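## Task

On the recessed shelving section at the far end of the aisle, a small yellow sponge sits on one shelf, and a small cardboard box is on the desk. Exchange their places: put the box on the shelf where the sponge was and put the sponge on the desk. Each must end upright, not toppled or leaning, and must stay put without the robot holding it.

## Robot and tools

ROBOT. A Hello Robot Stretch 3 with one arm: a two-wheel base (0.33 m long, 0.34 m wide), a lift on a mast, and a telescoping arm pointing out of the robot's RIGHT side, ending in a wrist (yaw, pitch, roll) and a two-finger gripper. The base cannot slide sideways, so to move the gripper forward or back you drive the base. Turning in place pivots about the wheel midpoint, 0.05 m behind the front edge; with arm retracted and wrist folded, the swept circle has radius 0.28 m, and an unfolded level wrist reaches past it. Cameras: head_camera (896x504) and nav_camera (fisheye, 672x504) on the head, aimed with head_pan_rad and head_tilt_rad; wrist_camera (644x364) on the gripper.

FRAMES. Base frame: origin on the floor between the drive wheels, x forward, y left, z up. hand_pose is reported in it, located where closed fingertips meet. Odometry frame is the base frame at scene start; heading is positive to the left, -3.142 to 3.142, counted from wheel turns only (slip counts as motion).

execute_actions(actions): a list of actions run in order; an empty list just returns the current state and images. Each action is {"robot": ..., "steps": n, "until": ...}. steps is 1 to 450 control steps at 30 per second (default 1); {"steps": n} alone waits. "robot" holds one command, a list of up to 8 commands run one after another, or {"stop": true} which brakes everything and clears the queue. A command may contain:
- "base": exactly one of translate_m (metres, an offset along the current heading from where the base is when that command begins, forward positive, magnitude at most 1) or rotate_rad (radians, an offset turn in place, left/counter-clockwise positive, magnitude at most 3.2).
- "joints": absolute targets by name; unnamed joints keep their targets. Ranges: lift_m 0 to 1.1 (arm height); arm_m 0 to 0.52 (extension); wrist_yaw_rad -1.345 to 4.42 (0 along the arm, positive toward the front, 3.0 folded over the base); wrist_pitch_rad -1.57 to 0.451 (negative tips fingers down); wrist_roll_rad -2.911 to 2.911; gripper_m -0.089 to 0.179 (larger is wider; the real fingertip gap is about 0.007 m less when nearly shut, 0.025 m less when fully open, zero below 0.007); head_pan_rad -3.953 to 1.73 (0 forward, positive left, -1.57 looks along the arm); head_tilt_rad -1.53 to 0.419 (negative down).
- "contact_limits": {"arm_m": effort percent 1 to 100} making that arm move stop when effort reaches it; lower is gentler, too low stops at once.
- Within a list, {"pause_s": s} waits up to 15 s.
Base and joint motions start together and keep running between calls and while you think. A new command overrides at once; unnamed joints continue; the rest of any old queue is thrown away. In a queue, the next command starts only after all motions of the previous end "done" ("off_target" also passes for base and gripper_m); other endings drop the rest. Any invalid value rejects the whole call.
"until" ends the action early. {"robot": {"status": "ended"}} fires when nothing reads "moving" and the queue isn't "running". You can also compare fields, e.g. {"robot": {"lift_m": [">", 0.3], "base_status": ["!=", "moving"]}}, using =, !=, <, <=, >, >=; numbers are compared as printed. {"any": {"status": "ended"}} fires when the first motion or the queue ends. Prefer "done" to exact "=" checks.

zoom_image(camera, region): enlarged crop [x0, y0, x1, y1] in pixels (origin top-left, max 504x504) of the named camera's latest image.

finished_scene(scene): ends the current scene (give its number) and reports success; irreversible. Make sure all motion has stopped first.

RESULTS. base_status shows progress and goal in brackets; joint_goals, joint_status (moving, done, off_target, contact_stop, time_out, stopped, not_commanded, torque_fault); measured_speeds; refusals, queue (idle/running/done/dropped/stopped), queue_left. Lines "refused:" or "dropped:" name a rejected goal (counting from 0); "replaced:" tells how an overridden motion ended. "robot.on_its_own" appears when the robot changed a goal itself, a joint is slack or its servo off, a resting motor reads unusual effort, or base_tilt drifts 3 degrees or more. lidar_m: 12 distances in 30-degree sectors, first straight ahead, counter-clockwise (4th left, 7th behind, 10th right), plane 0.17 m high, so table tops are invisible. wrist_depth_mm and head_depth_mm: 7x7 grids of median depth in mm. motor_effort is percent, positive pushing toward larger values, bracket is peak. Each result includes one image per camera.

GRIPPING. Close to a gripper_m below the object's width to hold; open to at least 0.02 above the touch value to release. Neither readings nor "done" prove a grasp, so look. Squeezing too hard triggers a stall guard that weakens grip; send a new value to re-squeeze.

SPEED. Full base speed (0.30 m/s, 1.9 rad/s) only with lift_m under 0.30, arm_m under 0.03 and wrist_yaw_rad over 2.54; otherwise 0.10 m/s and 0.63 rad/s.

AVOID. Fold or unfold the wrist only with lift_m 0.32 to 0.95, wrist_pitch_rad -0.4 and roll near 0; once folded, lift may go down to 0.25. With yaw below -0.4 keep pitch at -0.5 or lower. Pressing the arm into something rigid while the gripper is above roughly 0.45 m can tip the robot, especially after a previous contact_stop or with a raised limit. Don't drive while holding or pushing something fixed; if the base snags, reverse the last move in small steps, pull the gripper free, and if still leaning lower lift to about 0.2. After contact_stop a joint goes slack until commanded. Wrist servos overloaded for seconds turn off for 10 s (torque_fault). Avoid drops, slams and hard pushes; loose objects may occasionally be nudged by outside forces.

Each tool is called by a JSON object that holds its "op" and its "data".

## Session

{"op": "execute_actions", "data": {"actions": []}}

Scene clock: 0.00 s.
robot.base_odometry: x=+0.000 y=+0.000 heading=+0.000 (m, m, rad; robot's odometry frame)
robot.turned_by_wheels: +0.000 (rad since the last result)
robot.turned_by_imu: +0.000 (rad since the last result)
robot.base_tilt: forward=+1.6 right=-0.9 (deg)
robot.lidar_m: 0.94 1.56 2.83 2.33 1.62 1.63 1.43 0.96 0.90 0.93 1.21 1.13
robot.head_depth_mm: 2007 2671 1844 1671 1504 1380 1270 / 1765 994 938 897 893 882 880 / 929 924 919 918 916 912 910 / 976 965 963 955 955 951 948 / 1702 1010 1006 1000 997 996 992 / 1773 1057 1054 1047 1042 1041 1034 / 1921 2457 2212 2220 2176 2199 1964
robot.base_status: not_commanded
robot.joint_positions: lift_m=+0.367 arm_m=-0.002 wrist_yaw_rad=+2.862 wrist_pitch_rad=-0.607 wrist_roll_rad=-0.006 gripper_m=+0.037 head_pan_rad=+0.017 head_tilt_rad=+0.007
robot.joint_goals: lift_m=+0.367 arm_m=-0.002 wrist_yaw_rad=+2.862 wrist_pitch_rad=-0.607 wrist_roll_rad=-0.006 gripper_m=+0.037 head_pan_rad=+0.017 head_tilt_rad=+0.007
robot.joint_status: lift_m=not_commanded arm_m=not_commanded wrist_yaw_rad=not_commanded wrist_pitch_rad=not_commanded wrist_roll_rad=not_commanded gripper_m=not_commanded head_pan_rad=not_commanded head_tilt_rad=not_commanded
robot.measured_speeds: translate_m=+0.000 rotate_rad=+0.000 lift_m=+0.000 arm_m=+0.000 wrist_yaw_rad=+0.000 wrist_pitch_rad=+0.000 wrist_roll_rad=+0.000 head_pan_rad=+0.000 head_tilt_rad=+0.000
robot: refusals=0 queue=idle queue_left=0
robot.motor_effort: left_wheel=+0 right_wheel=-1 lift_m=+26 arm_m=+0 wrist_yaw_rad=+0 wrist_pitch_rad=+5 wrist_roll_rad=+0 gripper_m=+0 head_pan_rad=-1 head_tilt_rad=+1 (%)
robot.hand_pose: x=+0.0330 y=+0.0460 z=+0.3399 quat_wxyz=(+0.303, +0.696, +0.116, +0.641) (m; robot's base frame)
robot.wrist_depth_mm: - - - - - - - / - 965 959 988 - - - / 748 804 793 799 805 807 828 / 649 - 663 701 681 694 699 / 572 567 591 588 590 595 599 / 510 519 - 513 519 520 519 / - - - 462 459 471 472
pictures: head_camera (sideways: a quarter turn clockwise sets it upright), nav_camera (sideways: a quarter turn counterclockwise sets it upright), wrist_camera
Images, in order (width x height): head_camera 896x504, nav_camera 672x504, wrist_camera 644x364.

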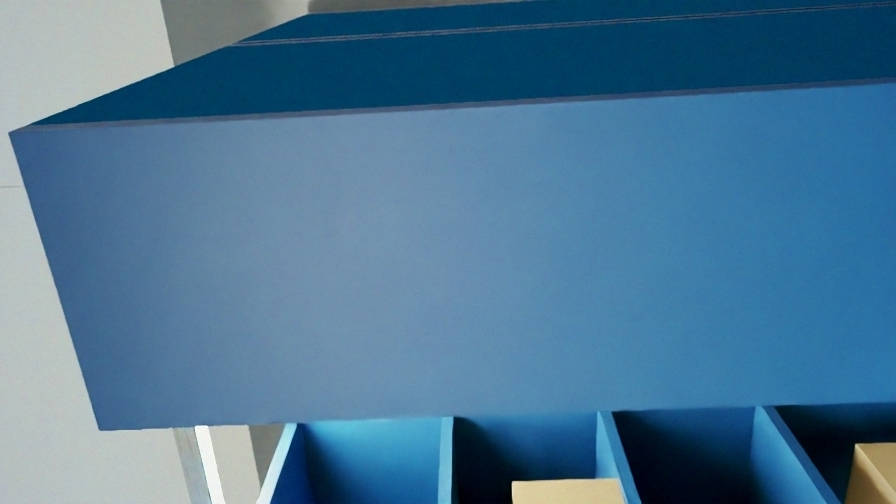

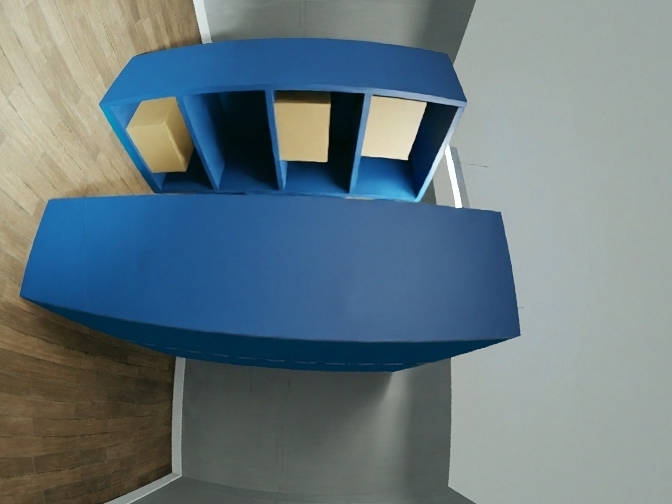

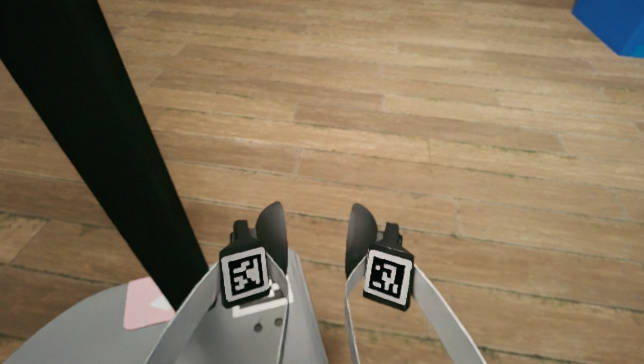

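{"op": "execute_actions", "data": {"actions": [{"robot":{"joints":{"head_pan_rad":-1.7,"head_tilt_rad":-0.5,"lift_m":0.28}},"steps":100,"until":{"robot":{"status":"ended"}}}]}}

{"op": "execute_actions", "data": {"actions": [{"robot":{"joints":{"head_pan_rad":-3.6}},"steps":100,"until":{"robot":{"status":"ended"}}}]}}

{"op": "execute_actions", "data": {"actions": [{"robot":{"joints":{"head_pan_rad":1.3}},"steps":150,"until":{"robot":{"status":"ended"}}}]}}

Scene clock: 3.43 s.
robot.base_odometry: x=+0.000 y=+0.000 heading=+0.000 (m, m, rad; robot's odometry frame)
robot.turned_by_wheels: +0.000 (rad since the last result)
robot.turned_by_imu: -0.001 (rad since the last result)
robot.base_tilt: forward=+2.0 right=-0.9 (deg)
robot.lidar_m: 0.94 1.56 2.83 2.33 1.62 1.63 1.43 0.95 0.90 0.93 1.21 1.13
robot.head_depth_mm: 753 805 868 941 1028 1130 1247 / 769 824 891 967 1059 1167 1295 / 786 843 913 993 1093 1203 1330 / 804 864 935 1025 1127 1252 1358 / 823 887 960 1053 1162 1296 1391 / 842 908 987 1084 1204 1345 1428 / 861 928 1015 1120 1245 1402 1433
robot.base_status: not_commanded
robot.joint_positions: lift_m=+0.280 arm_m=-0.002 wrist_yaw_rad=+2.862 wrist_pitch_rad=-0.607 wrist_roll_rad=-0.006 gripper_m=+0.037 head_pan_rad=-1.693 head_tilt_rad=-0.493
robot.joint_goals: lift_m=+0.280 arm_m=-0.002 wrist_yaw_rad=+2.862 wrist_pitch_rad=-0.607 wrist_roll_rad=-0.006 gripper_m=+0.037 head_pan_rad=-1.700 head_tilt_rad=-0.500
robot.joint_status: lift_m=done arm_m=not_commanded wrist_yaw_rad=not_commanded wrist_pitch_rad=not_commanded wrist_roll_rad=not_commanded gripper_m=not_commanded head_pan_rad=done head_tilt_rad=done
robot.measured_speeds: translate_m=+0.000 rotate_rad=+0.000 lift_m=+0.000 arm_m=+0.000 wrist_yaw_rad=+0.000 wrist_pitch_rad=+0.000 wrist_roll_rad=+0.000 head_pan_rad=+0.000 head_tilt_rad=+0.000
robot: refusals=0 queue=done queue_left=0
robot.motor_effort: left_wheel=+0(0) right_wheel=-1(0) lift_m=+23(27) arm_m=-1(0) wrist_yaw_rad=+0(0) wrist_pitch_rad=+5(5) wrist_roll_rad=-1(1) gripper_m=+0(0) head_pan_rad=-4(44) head_tilt_rad=-2(23) (%)
robot.hand_pose: x=+0.0330 y=+0.0459 z=+0.2530 quat_wxyz=(+0.303, +0.696, +0.116, +0.641) (m; robot's base frame)
robot.wrist_depth_mm: - - - - - - - / - 784 773 783 827 836 869 / 627 647 646 664 672 677 683 / 533 - 552 556 562 560 572 / 471 - - 490 489 499 495 / - - - 425 427 428 431 / - - - 382 380 389 386
pictures: head_camera (sideways: a quarter turn clockwise sets it upright), nav_camera (sideways: a quarter turn counterclockwise sets it upright), wrist_camera
Images, in order (width x height): head_camera 896x504, nav_camera 672x504, wrist_camera 644x364.

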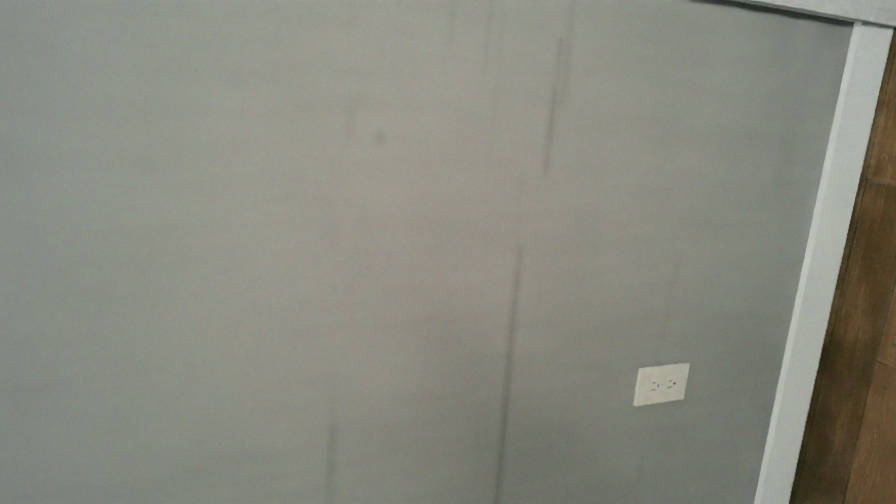

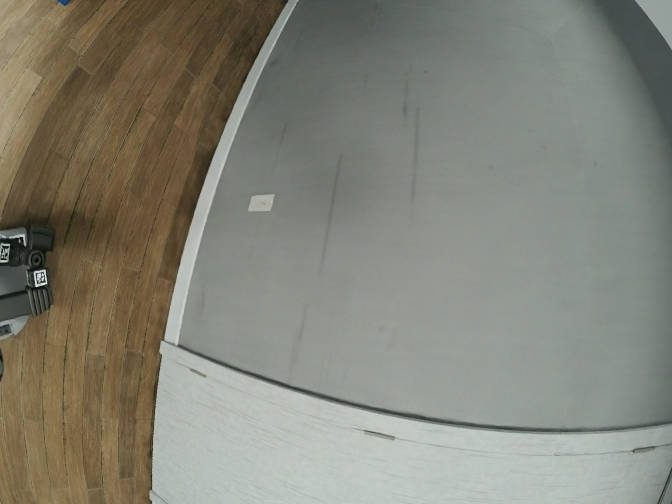

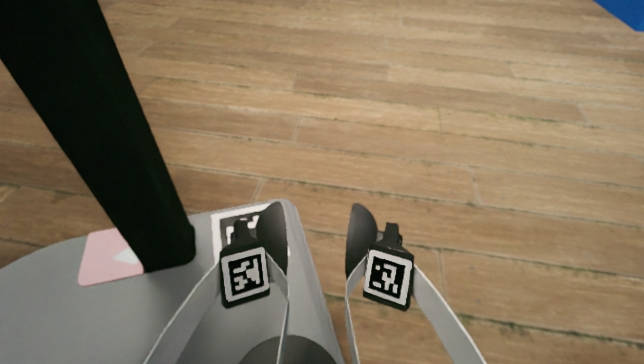

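Scene clock: 4.87 s.
robot.base_odometry: x=+0.000 y=+0.000 heading=+0.000 (m, m, rad; robot's odometry frame)
robot.turned_by_wheels: +0.000 (rad since the last result)
robot.turned_by_imu: +0.000 (rad since the last result)
robot.base_tilt: forward=+1.8 right=-1.1 (deg)
robot.lidar_m: 0.94 1.56 2.82 2.33 1.62 1.63 1.43 0.95 0.90 0.94 1.21 1.13
robot.head_depth_mm: 1776 1905 1598 2249 2152 1703 1416 / 1769 1900 2058 2235 2012 1707 1416 / 1756 1897 2048 2239 2176 1711 1413 / 1741 1855 2018 2207 2176 1718 1424 / 1734 1851 2016 2199 2183 1724 1421 / 1715 1839 1996 2173 2212 1729 1434 / 1704 1824 1982 2157 2225 1736 1429
robot.base_status: not_commanded
robot.joint_positions: lift_m=+0.280 arm_m=-0.002 wrist_yaw_rad=+2.862 wrist_pitch_rad=-0.607 wrist_roll_rad=-0.006 gripper_m=+0.037 head_pan_rad=-3.593 head_tilt_rad=-0.494
robot.joint_goals: lift_m=+0.280 arm_m=-0.002 wrist_yaw_rad=+2.862 wrist_pitch_rad=-0.607 wrist_roll_rad=-0.006 gripper_m=+0.037 head_pan_rad=-3.600 head_tilt_rad=-0.500
robot.joint_status: lift_m=done arm_m=not_commanded wrist_yaw_rad=not_commanded wrist_pitch_rad=not_commanded wrist_roll_rad=not_commanded gripper_m=not_commanded head_pan_rad=done head_tilt_rad=done
robot.measured_speeds: translate_m=+0.000 rotate_rad=+0.000 lift_m=+0.000 arm_m=+0.000 wrist_yaw_rad=+0.000 wrist_pitch_rad=+0.000 wrist_roll_rad=+0.000 head_pan_rad=+0.000 head_tilt_rad=+0.000
robot: refusals=0 queue=done queue_left=0
robot.motor_effort: left_wheel=+0(0) right_wheel=-1(1) lift_m=+23(23) arm_m=-1(0) wrist_yaw_rad=+0(0) wrist_pitch_rad=+5(5) wrist_roll_rad=-1(1) gripper_m=+0(0) head_pan_rad=-4(44) head_tilt_rad=-2(2) (%)
robot.hand_pose: x=+0.0330 y=+0.0459 z=+0.2530 quat_wxyz=(+0.303, +0.696, +0.116, +0.641) (m; robot's base frame)
robot.wrist_depth_mm: - - - - - - - / - 786 794 805 805 830 861 / 624 668 648 665 662 678 688 / 533 - 545 561 559 566 581 / 471 - - 480 490 492 496 / - - - 425 426 426 428 / - - - 374 380 382 384
pictures: head_camera (sideways: a quarter turn clockwise sets it upright), nav_camera (sideways: a quarter turn counterclockwise sets it upright), wrist_camera
Images, in order (width x height): head_camera 896x504, nav_camera 672x504, wrist_camera 644x364.

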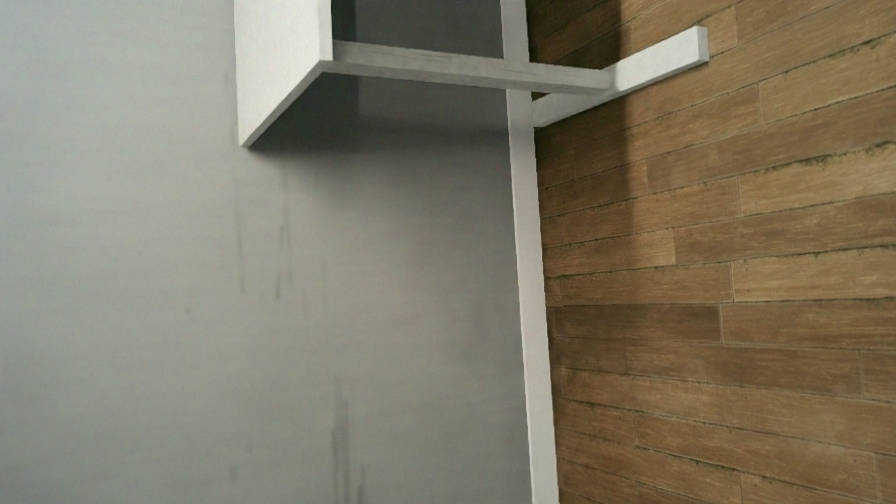

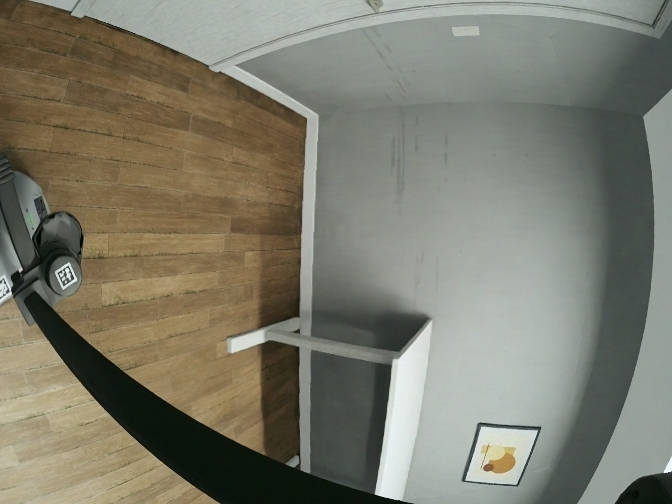

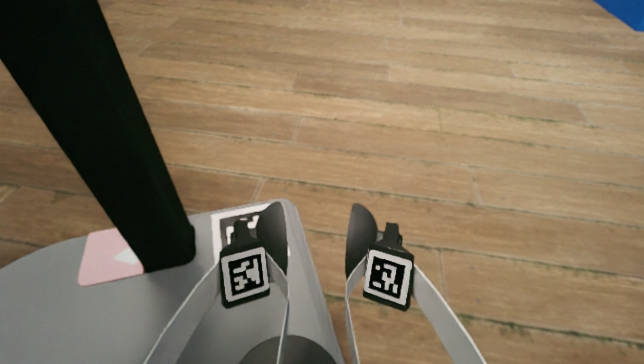

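Scene clock: 7.50 s.
robot.base_odometry: x=+0.000 y=+0.000 heading=+0.000 (m, m, rad; robot's odometry frame)
robot.turned_by_wheels: +0.000 (rad since the last result)
robot.turned_by_imu: -0.001 (rad since the last result)
robot.base_tilt: forward=+1.9 right=-1.0 (deg)
robot.lidar_m: 0.94 1.56 2.83 2.33 1.62 1.63 1.43 0.96 0.90 0.93 1.21 1.13
robot.head_depth_mm: 2472 2672 2879 2967 2180 1703 1408 / 2484 2684 2901 2954 2178 1713 1418 / 2503 2669 2941 2981 2181 1705 1414 / 2510 2726 2919 3007 2168 1718 1415 / 2538 2737 3022 2997 2192 1724 1428 / 2561 2749 2996 3040 2194 1741 1429 / 2594 2802 3042 3052 2218 1738 1430
robot.base_status: not_commanded
robot.joint_positions: lift_m=+0.280 arm_m=-0.002 wrist_yaw_rad=+2.862 wrist_pitch_rad=-0.607 wrist_roll_rad=-0.006 gripper_m=+0.037 head_pan_rad=+1.293 head_tilt_rad=-0.494
robot.joint_goals: lift_m=+0.280 arm_m=-0.002 wrist_yaw_rad=+2.862 wrist_pitch_rad=-0.607 wrist_roll_rad=-0.006 gripper_m=+0.037 head_pan_rad=+1.300 head_tilt_rad=-0.500
robot.joint_status: lift_m=done arm_m=not_commanded wrist_yaw_rad=not_commanded wrist_pitch_rad=not_commanded wrist_roll_rad=not_commanded gripper_m=not_commanded head_pan_rad=done head_tilt_rad=done
robot.measured_speeds: translate_m=+0.000 rotate_rad=+0.000 lift_m=+0.000 arm_m=+0.000 wrist_yaw_rad=+0.000 wrist_pitch_rad=+0.000 wrist_roll_rad=+0.000 head_pan_rad=+0.000 head_tilt_rad=+0.000
robot: refusals=0 queue=done queue_left=0
robot.motor_effort: left_wheel=+0(0) right_wheel=-1(1) lift_m=+23(23) arm_m=-1(0) wrist_yaw_rad=+0(1) wrist_pitch_rad=+5(5) wrist_roll_rad=+0(1) gripper_m=-1(0) head_pan_rad=+3(44) head_tilt_rad=-2(2) (%)
robot.hand_pose: x=+0.0330 y=+0.0459 z=+0.2530 quat_wxyz=(+0.303, +0.696, +0.116, +0.641) (m; robot's base frame)
robot.wrist_depth_mm: - - - - - - - / - 783 779 798 813 832 856 / 614 642 640 656 660 681 696 / 541 - 550 567 562 566 578 / 477 - - 490 489 498 495 / - - - 421 429 428 433 / - - - 375 382 387 384
pictures: head_camera (sideways: a quarter turn clockwise sets it upright), nav_camera (sideways: a quarter turn counterclockwise sets it upright), wrist_camera
Images, in order (width x height): head_camera 896x504, nav_camera 672x504, wrist_camera 644x364.

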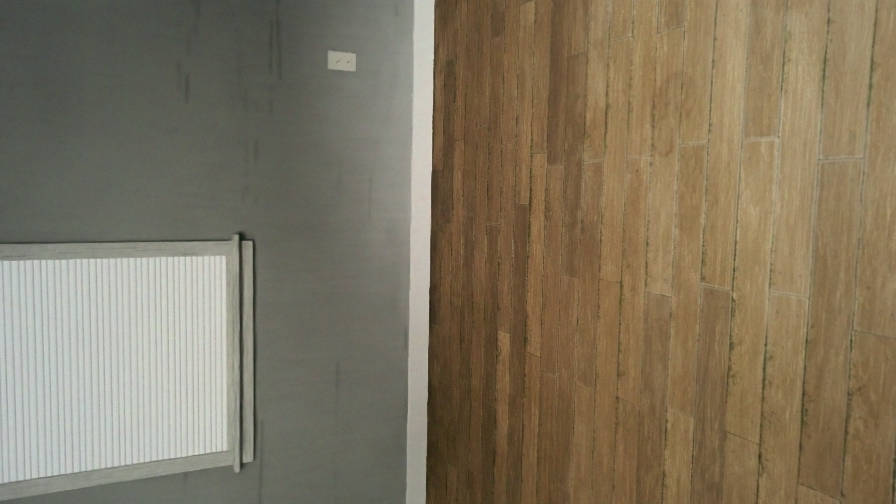

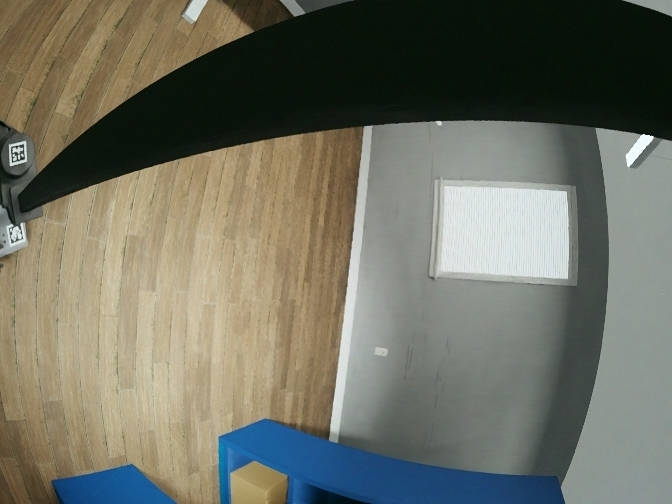

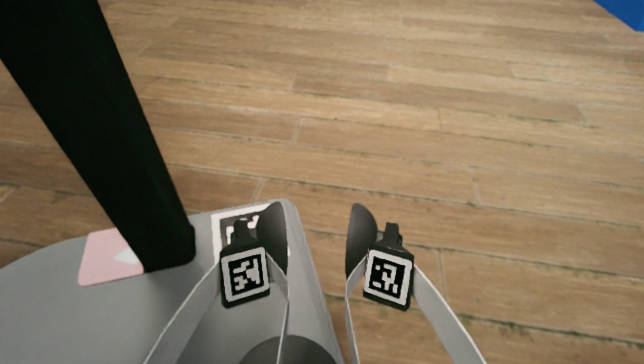

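{"op": "execute_actions", "data": {"actions": [{"robot":[{"base":{"rotate_rad":1.6},"joints":{"head_pan_rad":-1.57,"head_tilt_rad":-0.55}},{"base":{"translate_m":1.0}},{"base":{"rotate_rad":2.81}}],"steps":450,"until":{"robot":{"status":"ended"}}}]}}

Scene clock: 24.30 s.
robot.base_odometry: x=-0.029 y=+1.000 heading=-1.873 (m, m, rad; robot's odometry frame)
robot.turned_by_wheels: +4.410 (rad since the last result)
robot.turned_by_imu: +4.363 (rad since the last result)
robot.base_tilt: forward=+2.0 right=-1.0 (deg)
robot.lidar_m: 1.79 1.96 1.39 1.41 1.48 1.96 1.94 1.38 1.54 1.12 1.65 1.81
robot.head_depth_mm: 1299 1407 1040 1694 1848 1634 1369 / 1310 1421 1044 1705 1865 1630 1362 / 1315 1431 1054 1721 1891 1633 1369 / 1321 1439 1062 1731 1887 1639 1372 / 1333 1439 1067 1734 1867 1594 1378 / 1338 1458 1072 1235 1878 1608 1347 / 1345 1463 1078 1761 1930 1650 1382
robot.base_status: done (rotate_rad +2.8099 of +2.8100)
robot.joint_positions: lift_m=+0.280 arm_m=-0.002 wrist_yaw_rad=+2.862 wrist_pitch_rad=-0.607 wrist_roll_rad=-0.006 gripper_m=+0.037 head_pan_rad=-1.563 head_tilt_rad=-0.544
robot.joint_goals: lift_m=+0.280 arm_m=-0.002 wrist_yaw_rad=+2.862 wrist_pitch_rad=-0.607 wrist_roll_rad=-0.006 gripper_m=+0.037 head_pan_rad=-1.570 head_tilt_rad=-0.550
robot.joint_status: lift_m=done arm_m=not_commanded wrist_yaw_rad=not_commanded wrist_pitch_rad=not_commanded wrist_roll_rad=not_commanded gripper_m=not_commanded head_pan_rad=done head_tilt_rad=done
robot.measured_speeds: translate_m=+0.000 rotate_rad=+0.000 lift_m=+0.000 arm_m=+0.000 wrist_yaw_rad=+0.000 wrist_pitch_rad=+0.000 wrist_roll_rad=+0.000 head_pan_rad=+0.000 head_tilt_rad=+0.000
robot: refusals=0 queue=done queue_left=0
robot.motor_effort: left_wheel=-2(9) right_wheel=+1(7) lift_m=+24(23) arm_m=-1(1) wrist_yaw_rad=-1(0) wrist_pitch_rad=+5(5) wrist_roll_rad=-1(1) gripper_m=-1(0) head_pan_rad=-4(45) head_tilt_rad=-2(7) (%)
robot.hand_pose: x=+0.0330 y=+0.0459 z=+0.2529 quat_wxyz=(+0.303, +0.696, +0.116, +0.641) (m; robot's base frame)
robot.wrist_depth_mm: - - - - - - - / - 775 802 810 821 811 840 / 606 645 649 665 671 676 706 / 527 - 544 550 556 575 571 / 477 - - 482 491 492 492 / - - - 421 434 425 437 / - - - 379 381 382 389
pictures: head_camera (sideways: a quarter turn clockwise sets it upright), nav_camera (sideways: a quarter turn counterclockwise sets it upright), wrist_camera
Images, in order (width x height): head_camera 896x504, nav_camera 672x504, wrist_camera 644x364.

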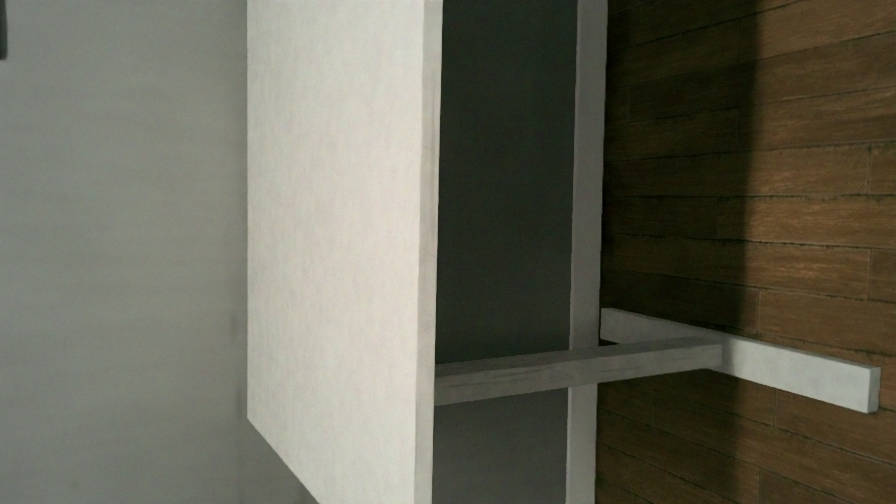

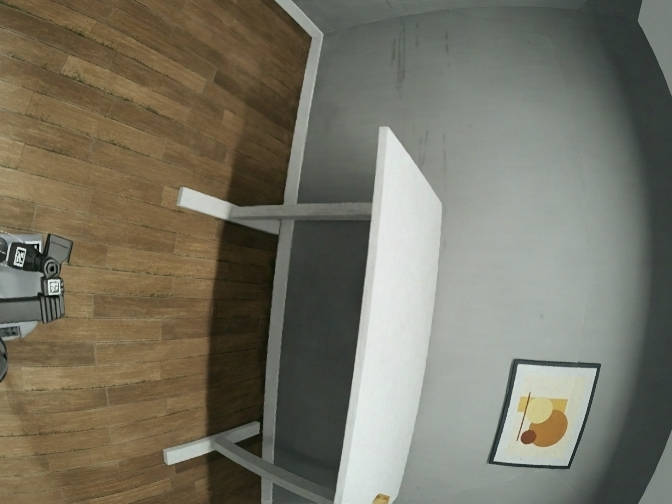

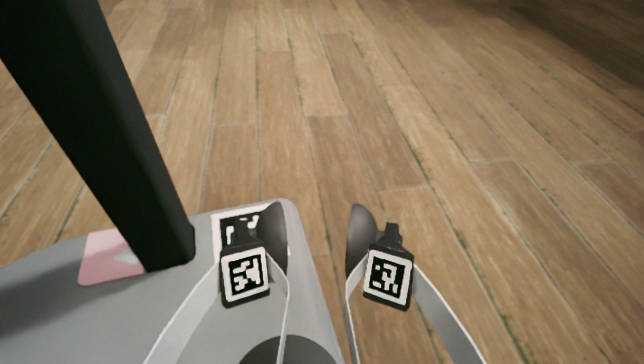

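{"op": "execute_actions", "data": {"actions": [{"robot":[{"base":{"rotate_rad":0.4}},{"base":{"translate_m":-1.0}},{"base":{"rotate_rad":-0.36}},{"joints":{"lift_m":0.9,"head_tilt_rad":-0.7}},{"joints":{"wrist_pitch_rad":-0.4,"wrist_yaw_rad":0,"gripper_m":0.17}}],"steps":450,"until":{"robot":{"status":"ended"}}}]}}

Scene clock: 42.20 s.
robot.base_odometry: x=-0.126 y=+1.995 heading=-1.833 (m, m, rad; robot's odometry frame)
robot.turned_by_wheels: +0.040 (rad since the last result)
robot.turned_by_imu: +0.027 (rad since the last result)
robot.base_tilt: forward=+1.8 right=-1.0 (deg)
robot.lidar_m: 2.64 2.30 1.87 1.87 1.33 1.08 1.08 1.19 0.55 0.55 1.13 1.29
robot.head_depth_mm: 865 937 724 555 450 - - / 871 935 727 556 450 - - / 879 948 728 558 452 - - / 886 952 731 558 452 384 350 / 892 965 732 559 452 380 352 / 900 970 733 560 453 380 354 / 907 977 735 562 454 381 -
robot.base_status: done (rotate_rad -0.3599 of -0.3600)
robot.joint_positions: lift_m=+0.900 arm_m=-0.002 wrist_yaw_rad=+1.524 wrist_pitch_rad=-0.422 wrist_roll_rad=-0.006 gripper_m=+0.128 head_pan_rad=-1.563 head_tilt_rad=-0.691
robot.joint_goals: lift_m=+0.900 arm_m=-0.002 wrist_yaw_rad=+0.000 wrist_pitch_rad=-0.400 wrist_roll_rad=-0.006 gripper_m=+0.170 head_pan_rad=-1.570 head_tilt_rad=-0.700
robot.joint_status: lift_m=done arm_m=not_commanded wrist_yaw_rad=moving wrist_pitch_rad=moving wrist_roll_rad=not_commanded gripper_m=moving head_pan_rad=done head_tilt_rad=done
robot.measured_speeds: translate_m=+0.000 rotate_rad=+0.000 lift_m=+0.000 arm_m=+0.000 wrist_yaw_rad=-1.998 wrist_pitch_rad=+0.000 wrist_roll_rad=+0.000 head_pan_rad=+0.000 head_tilt_rad=+0.000
robot: refusals=0 queue=running queue_left=0
robot.motor_effort: left_wheel=+2(10) right_wheel=-4(3) lift_m=+30(33) arm_m=-2(1) wrist_yaw_rad=-2(3) wrist_pitch_rad=+12(12) wrist_roll_rad=-1(1) gripper_m=+84(84) head_pan_rad=-2(3) head_tilt_rad=-3(12) (%)
robot.hand_pose: x=+0.2023 y=-0.1539 z=+0.9117 quat_wxyz=(+0.604, +0.583, -0.396, +0.372) (m; robot's base frame)
robot.wrist_depth_mm: - - - - 737 529 568 / - - - - - 290 299 / - - - - - 213 204 / - - - - - 171 155 / - - - - - 154 125 / - - - - - - 108 / - - - - - - 98
pictures: head_camera (sideways: a quarter turn clockwise sets it upright), nav_camera (sideways: a quarter turn counterclockwise sets it upright), wrist_camera
Images, in order (width x height): head_camera 896x504, nav_camera 672x504, wrist_camera 644x364.

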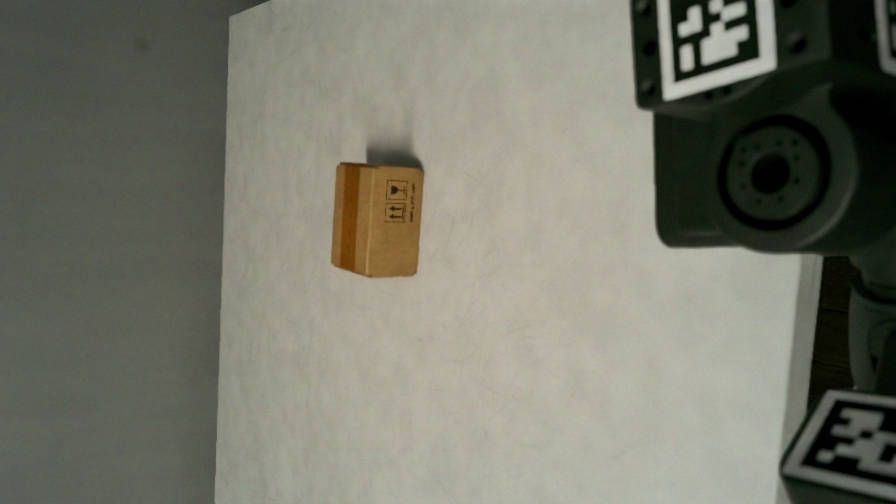

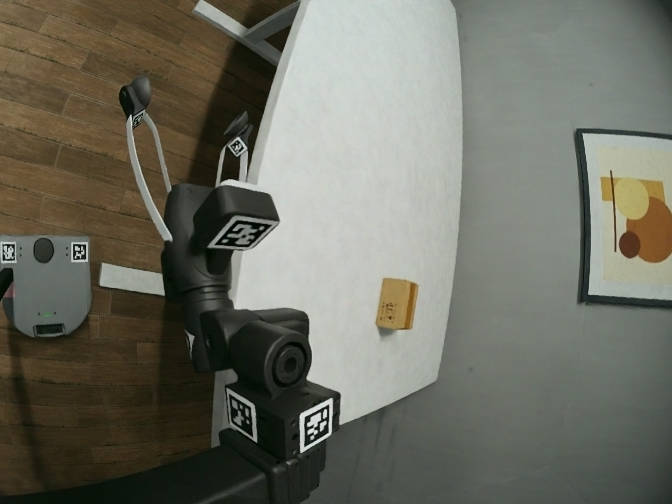

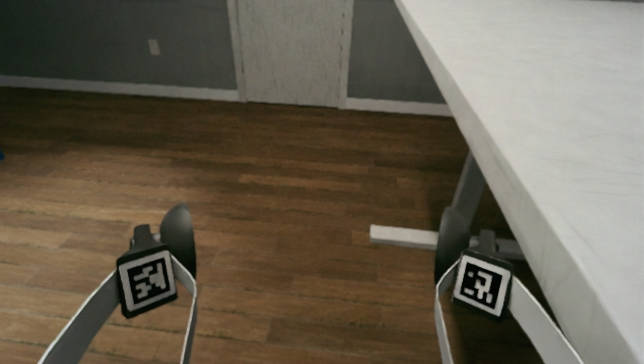

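{"op": "execute_actions", "data": {"actions": [{"steps":60,"until":{"robot":{"status":"ended"}}},{"robot":{"joints":{"arm_m":0.15,"lift_m":0.97}},"steps":150,"until":{"robot":{"status":"ended"}}}]}}

Scene clock: 48.17 s.
robot.base_odometry: x=-0.126 y=+1.995 heading=-1.833 (m, m, rad; robot's odometry frame)
robot.turned_by_wheels: +0.001 (rad since the last result)
robot.turned_by_imu: +0.618 (rad since the last result)
robot.base_tilt: forward=+4.3 right=-1.2 (deg)
robot.lidar_m: 2.10 1.82 1.81 1.35 1.17 1.17 1.24 0.61 1.07 1.24 1.26 2.56
robot.head_depth_mm: 1040 1072 744 584 - - 1268 / 1113 1069 738 601 - 1416 1266 / 1193 1056 733 598 - 1397 1268 / 1285 1047 725 575 - 1395 1255 / 1381 1034 722 571 1730 1453 1253 / 1513 1024 715 610 1656 1448 1250 / 1685 1012 711 1975 1716 1437 1243
robot.base_status: done (rotate_rad -0.3590 of -0.3600)
robot.joint_positions: lift_m=+0.850 arm_m=+0.148 wrist_yaw_rad=+0.101 wrist_pitch_rad=-0.541 wrist_roll_rad=+0.025 gripper_m=+0.170 head_pan_rad=-1.565 head_tilt_rad=-0.696
robot.joint_goals: lift_m=+0.850 arm_m=+0.150 wrist_yaw_rad=+0.077 wrist_pitch_rad=-0.400 wrist_roll_rad=+0.025 gripper_m=+0.170 head_pan_rad=-1.570 head_tilt_rad=-0.700
robot.joint_status: lift_m=contact_stop arm_m=done wrist_yaw_rad=off_target wrist_pitch_rad=off_target wrist_roll_rad=not_commanded gripper_m=done head_pan_rad=done head_tilt_rad=done
robot.measured_speeds: translate_m=+0.000 rotate_rad=+0.000 lift_m=-0.009 arm_m=+0.000 wrist_yaw_rad=+0.000 wrist_pitch_rad=+0.072 wrist_roll_rad=-0.024 head_pan_rad=+0.000 head_tilt_rad=+0.000
robot: refusals=0 queue=dropped queue_left=0
robot.on_its_own: wrist_yaw_rad is held at +0.077, not at your +0.000, by its stall guard, which is not easing now; lift_m is slack since a contact_stop, until your next command for it (your +0.970 is given up)
robot.motor_effort: left_wheel=+9(17) right_wheel=-22(69) lift_m=+34(54) arm_m=+27(39) wrist_yaw_rad=-25(100) wrist_pitch_rad=+68(100) wrist_roll_rad=-16(76) gripper_m=-1(99) head_pan_rad=-3(4) head_tilt_rad=-2(3) (%)
robot.hand_pose: x=-0.0006 y=-0.4994 z=+0.8357 quat_wxyz=(+0.682, +0.221, -0.679, -0.157) (m; robot's base frame)
robot.wrist_depth_mm: - 57 58 60 63 66 69 / - 59 48 48 48 50 50 / - - - - - - - / - - - - - - - / - - - - - - - / - - - - - - - / 907 937 919 - - - -
pictures: head_camera (sideways: a quarter turn clockwise sets it upright), nav_camera (sideways: a quarter turn counterclockwise sets it upright), wrist_camera
Images, in order (width x height): head_camera 896x504, nav_camera 672x504, wrist_camera 644x364.

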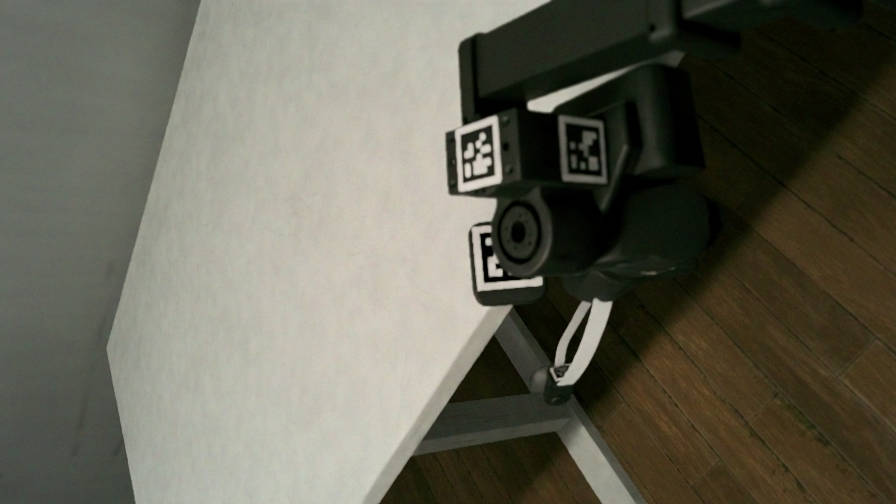

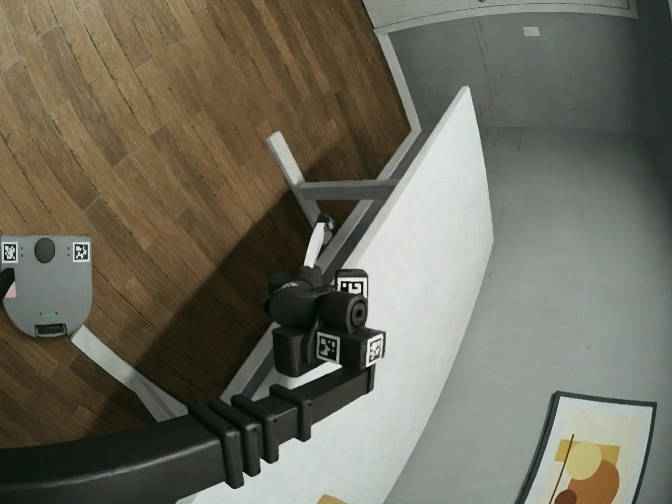

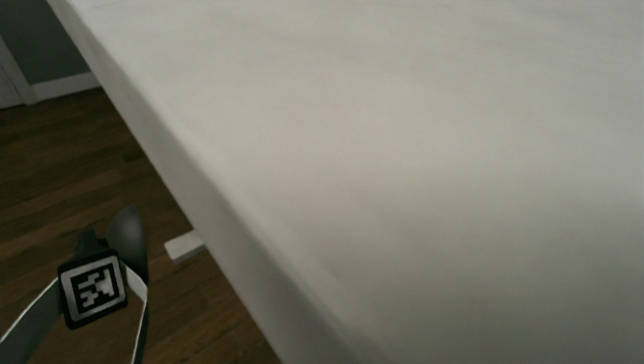

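{"op": "execute_actions", "data": {"actions": [{"robot":[{"joints":{"arm_m":0,"lift_m":0.83,"wrist_yaw_rad":0.4}},{"joints":{"lift_m":0.8,"wrist_yaw_rad":1.6,"wrist_pitch_rad":-0.4,"wrist_roll_rad":0}}],"steps":150,"until":{"robot":{"status":"ended"}}}]}}

Scene clock: 53.67 s.
robot.base_odometry: x=-0.126 y=+1.995 heading=-1.834 (m, m, rad; robot's odometry frame)
robot.turned_by_wheels: -0.001 (rad since the last result)
robot.turned_by_imu: +0.095 (rad since the last result)
robot.base_tilt: forward=+1.9 right=-1.0 (deg)
robot.lidar_m: 2.07 1.81 2.01 1.28 1.17 1.18 1.18 0.61 1.08 1.24 2.55 2.58
robot.head_depth_mm: 1075 1025 717 550 448 406 1325 / 1160 1029 720 552 448 1419 - / 1259 1030 721 553 475 1454 - / 1369 1037 722 554 1683 1462 1255 / 1521 1039 723 594 1705 1446 1255 / 1717 1038 724 1604 1693 1461 1257 / 1950 1039 760 2149 1750 1459 1263
robot.base_status: done (rotate_rad -0.3600 of -0.3600)
robot.joint_positions: lift_m=+0.800 arm_m=+0.000 wrist_yaw_rad=+1.598 wrist_pitch_rad=-0.420 wrist_roll_rad=-0.002 gripper_m=+0.170 head_pan_rad=-1.565 head_tilt_rad=-0.696
robot.joint_goals: lift_m=+0.800 arm_m=+0.000 wrist_yaw_rad=+1.600 wrist_pitch_rad=-0.400 wrist_roll_rad=+0.000 gripper_m=+0.170 head_pan_rad=-1.570 head_tilt_rad=-0.700
robot.joint_status: lift_m=done arm_m=done wrist_yaw_rad=done wrist_pitch_rad=done wrist_roll_rad=done gripper_m=done head_pan_rad=done head_tilt_rad=done
robot.measured_speeds: translate_m=+0.000 rotate_rad=+0.000 lift_m=+0.000 arm_m=+0.000 wrist_yaw_rad=+0.000 wrist_pitch_rad=+0.000 wrist_roll_rad=+0.000 head_pan_rad=+0.000 head_tilt_rad=+0.000
robot: refusals=0 queue=done queue_left=0
robot.motor_effort: left_wheel=+0(38) right_wheel=-1(23) lift_m=+23(35) arm_m=-4(27) wrist_yaw_rad=+1(30) wrist_pitch_rad=+10(65) wrist_roll_rad=+0(16) gripper_m=+0(1) head_pan_rad=-3(3) head_tilt_rad=-1(2) (%)
robot.hand_pose: x=+0.2027 y=-0.1392 z=+0.8123 quat_wxyz=(+0.589, +0.598, -0.376, +0.393) (m; robot's base frame)
robot.wrist_depth_mm: - - - - - - - / - - - - - - - / - - - - - - - / - - - - - - - / - - - - - - - / - - - - - - - / 909 937 991 974 965 954 -
pictures: head_camera (sideways: a quarter turn clockwise sets it upright), nav_camera (sideways: a quarter turn counterclockwise sets it upright), wrist_camera
Images, in order (width x height): head_camera 896x504, nav_camera 672x504, wrist_camera 644x364.

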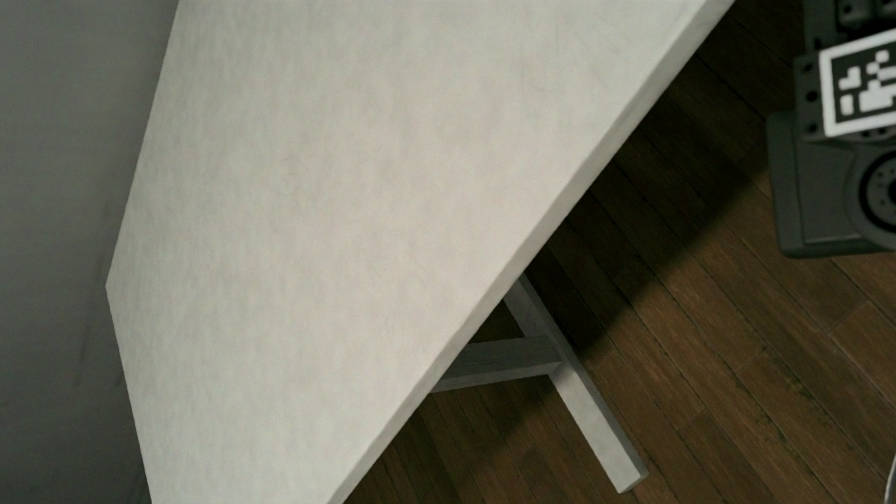

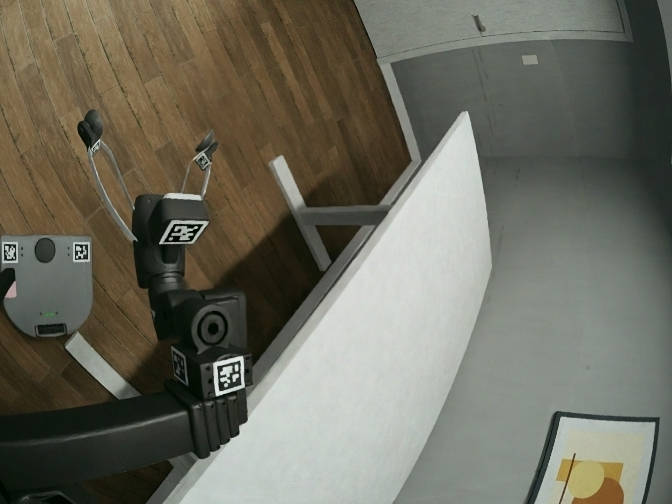

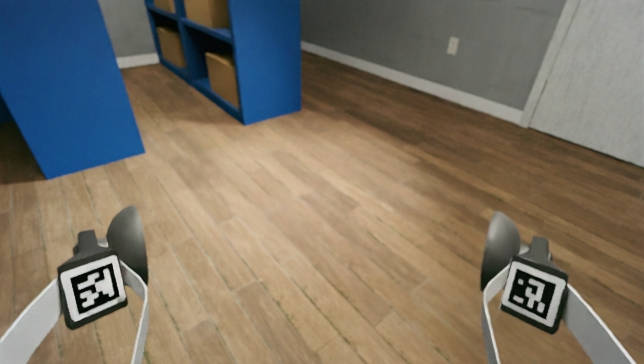

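{"op": "execute_actions", "data": {"actions": [{"robot":[{"base":{"translate_m":0.12}},{"joints":{"lift_m":1.08}},{"base":{"rotate_rad":-0.71}},{"base":{"translate_m":-0.15},"joints":{"wrist_yaw_rad":0,"arm_m":0.1}}],"steps":400,"until":{"robot":{"status":"ended"}}}]}}

Scene clock: 65.83 s.
robot.base_odometry: x=-0.033 y=+1.963 heading=-2.543 (m, m, rad; robot's odometry frame)
robot.turned_by_wheels: -0.710 (rad since the last result)
robot.turned_by_imu: -0.707 (rad since the last result)
robot.base_tilt: forward=+1.8 right=-0.9 (deg)
robot.lidar_m: 2.62 2.13 1.75 1.75 1.34 1.10 1.10 1.21 0.67 0.67 1.26 1.33
robot.head_depth_mm: - - 648 550 447 1453 1253 / - - 636 552 448 1415 1247 / - - - 535 461 1417 1224 / - - - 536 462 1458 1254 / 996 976 694 554 462 1458 1258 / 1018 1040 695 556 476 1460 1256 / 1029 1042 725 556 477 1463 1262
robot.base_status: done (translate_m -0.1500 of -0.1500)
robot.joint_positions: lift_m=+1.080 arm_m=+0.100 wrist_yaw_rad=+0.001 wrist_pitch_rad=-0.420 wrist_roll_rad=-0.002 gripper_m=+0.170 head_pan_rad=-1.565 head_tilt_rad=-0.696
robot.joint_goals: lift_m=+1.080 arm_m=+0.100 wrist_yaw_rad=+0.000 wrist_pitch_rad=-0.400 wrist_roll_rad=+0.000 gripper_m=+0.170 head_pan_rad=-1.570 head_tilt_rad=-0.700
robot.joint_status: lift_m=done arm_m=done wrist_yaw_rad=done wrist_pitch_rad=done wrist_roll_rad=done gripper_m=done head_pan_rad=done head_tilt_rad=done
robot.measured_speeds: translate_m=+0.000 rotate_rad=+0.000 lift_m=+0.000 arm_m=+0.000 wrist_yaw_rad=+0.000 wrist_pitch_rad=+0.000 wrist_roll_rad=+0.000 head_pan_rad=+0.000 head_tilt_rad=+0.000
robot: refusals=0 queue=done queue_left=0
robot.motor_effort: left_wheel=+2(5) right_wheel=-3(6) lift_m=+30(33) arm_m=+4(4) wrist_yaw_rad=-1(2) wrist_pitch_rad=+10(10) wrist_roll_rad=+0(0) gripper_m=-1(0) head_pan_rad=-2(3) head_tilt_rad=-2(1) (%)
robot.hand_pose: x=-0.0212 y=-0.4688 z=+1.0921 quat_wxyz=(+0.692, +0.148, -0.691, -0.147) (m; robot's base frame)
robot.wrist_depth_mm: 846 799 768 748 681 679 657 / 798 813 804 766 764 732 696 / 575 594 594 596 609 780 770 / 451 449 457 442 428 478 828 / 366 371 376 377 371 399 918 / - 311 317 320 319 321 974 / 261 272 272 273 277 280 280
pictures: head_camera (sideways: a quarter turn clockwise sets it upright), nav_camera (sideways: a quarter turn counterclockwise sets it upright), wrist_camera
Images, in order (width x height): head_camera 896x504, nav_camera 672x504, wrist_camera 644x364.

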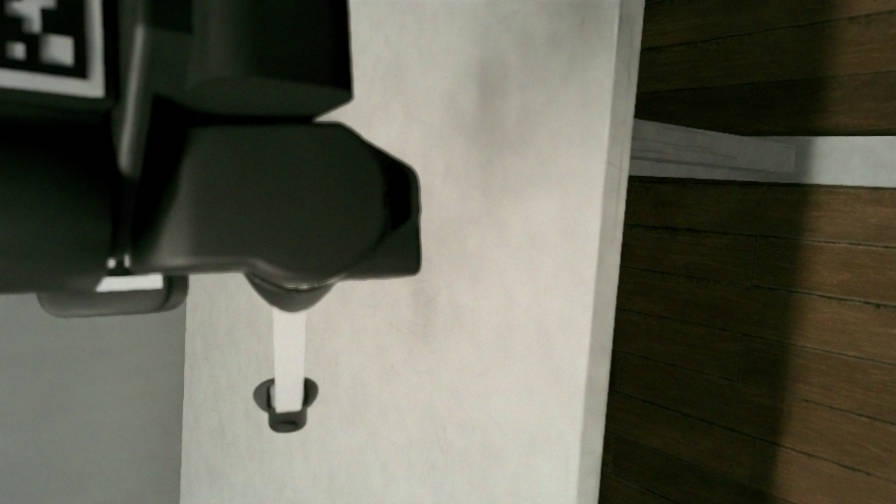

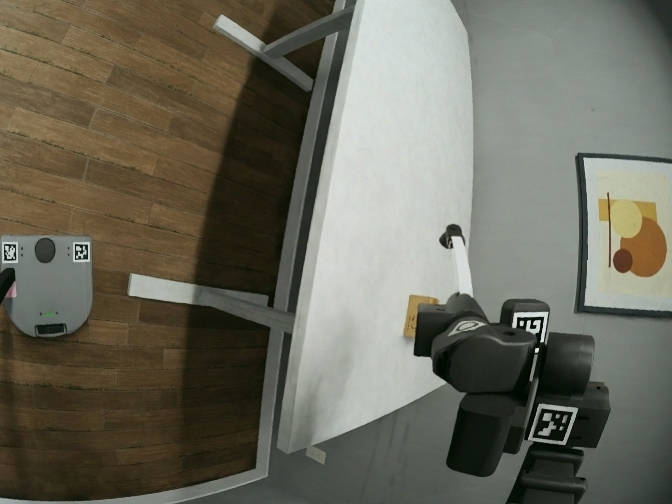

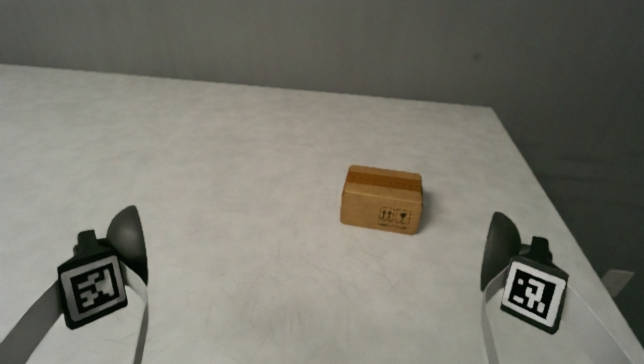

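{"op": "execute_actions", "data": {"actions": [{"robot":[{"base":{"translate_m":-0.09},"joints":{"lift_m":1.0,"arm_m":0.26,"wrist_yaw_rad":-0.03}}],"steps":400,"until":{"robot":{"status":"ended"}}}]}}

Scene clock: 70.27 s.
robot.base_odometry: x=+0.041 y=+2.014 heading=-2.543 (m, m, rad; robot's odometry frame)
robot.turned_by_wheels: +0.000 (rad since the last result)
robot.turned_by_imu: -0.002 (rad since the last result)
robot.base_tilt: forward=+2.0 right=-1.1 (deg)
robot.lidar_m: 2.72 2.16 1.77 1.77 1.23 1.01 1.01 1.11 1.13 0.65 1.24 1.40
robot.head_depth_mm: 945 - 804 570 447 1407 1253 / 945 - 662 552 448 1422 1254 / 945 - 663 554 448 1359 1227 / 977 - - 554 449 1456 1245 / 988 1039 669 554 450 1456 1255 / 1003 1040 725 556 462 1460 1260 / 1012 1047 726 558 463 1457 1254
robot.base_status: done (translate_m -0.0900 of -0.0900)
robot.joint_positions: lift_m=+1.000 arm_m=+0.260 wrist_yaw_rad=-0.030 wrist_pitch_rad=-0.420 wrist_roll_rad=-0.002 gripper_m=+0.170 head_pan_rad=-1.565 head_tilt_rad=-0.696
robot.joint_goals: lift_m=+1.000 arm_m=+0.260 wrist_yaw_rad=-0.030 wrist_pitch_rad=-0.400 wrist_roll_rad=+0.000 gripper_m=+0.170 head_pan_rad=-1.570 head_tilt_rad=-0.700
robot.joint_status: lift_m=done arm_m=done wrist_yaw_rad=done wrist_pitch_rad=done wrist_roll_rad=done gripper_m=done head_pan_rad=done head_tilt_rad=done
robot.measured_speeds: translate_m=+0.000 rotate_rad=+0.000 lift_m=+0.000 arm_m=+0.000 wrist_yaw_rad=+0.000 wrist_pitch_rad=+0.000 wrist_roll_rad=+0.000 head_pan_rad=+0.000 head_tilt_rad=+0.000
robot: refusals=0 queue=done queue_left=0
robot.motor_effort: left_wheel=+2(2) right_wheel=-2(4) lift_m=+23(29) arm_m=+4(4) wrist_yaw_rad=+0(1) wrist_pitch_rad=+10(10) wrist_roll_rad=+0(0) gripper_m=+0(0) head_pan_rad=-3(3) head_tilt_rad=-1(1) (%)
robot.hand_pose: x=-0.0282 y=-0.6287 z=+1.0124 quat_wxyz=(+0.690, +0.137, -0.693, -0.158) (m; robot's base frame)
robot.wrist_depth_mm: 638 626 599 566 550 535 520 / 563 573 582 604 585 572 548 / 400 405 413 420 423 599 595 / 311 315 316 324 326 333 669 / 256 260 196 192 266 278 731 / - 218 200 184 223 225 244 / 182 189 190 191 192 193 195
pictures: head_camera (sideways: a quarter turn clockwise sets it upright), nav_camera (sideways: a quarter turn counterclockwise sets it upright), wrist_camera
Images, in order (width x height): head_camera 896x504, nav_camera 672x504, wrist_camera 644x364.

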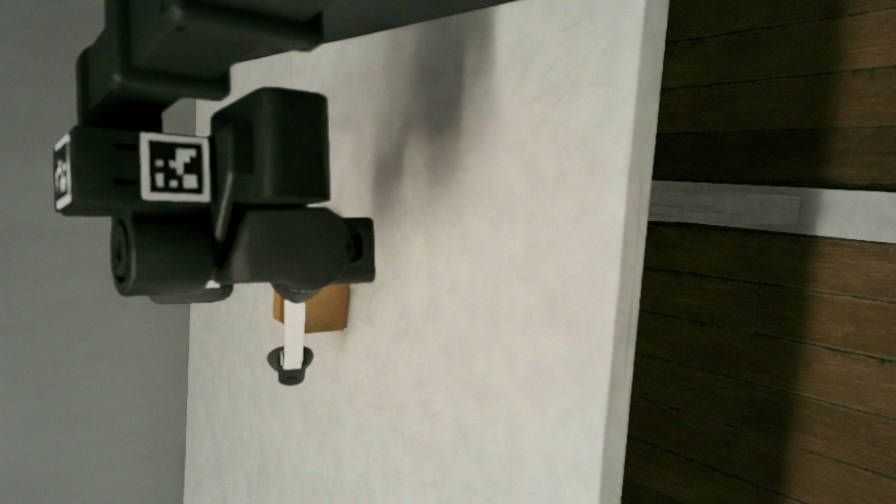

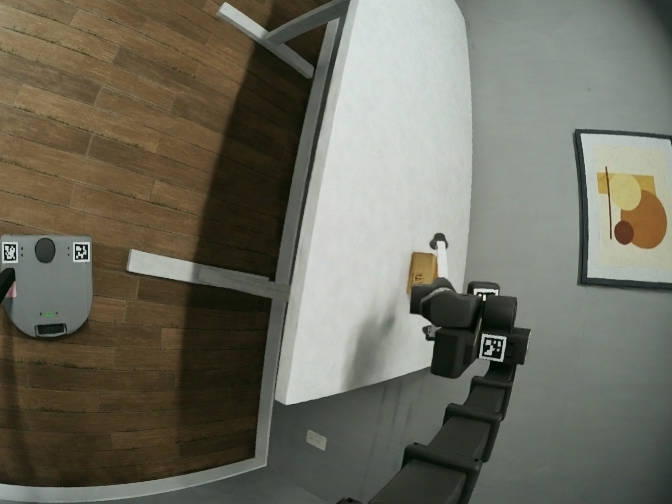

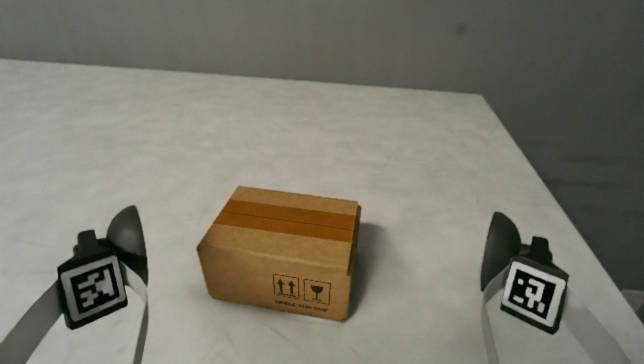

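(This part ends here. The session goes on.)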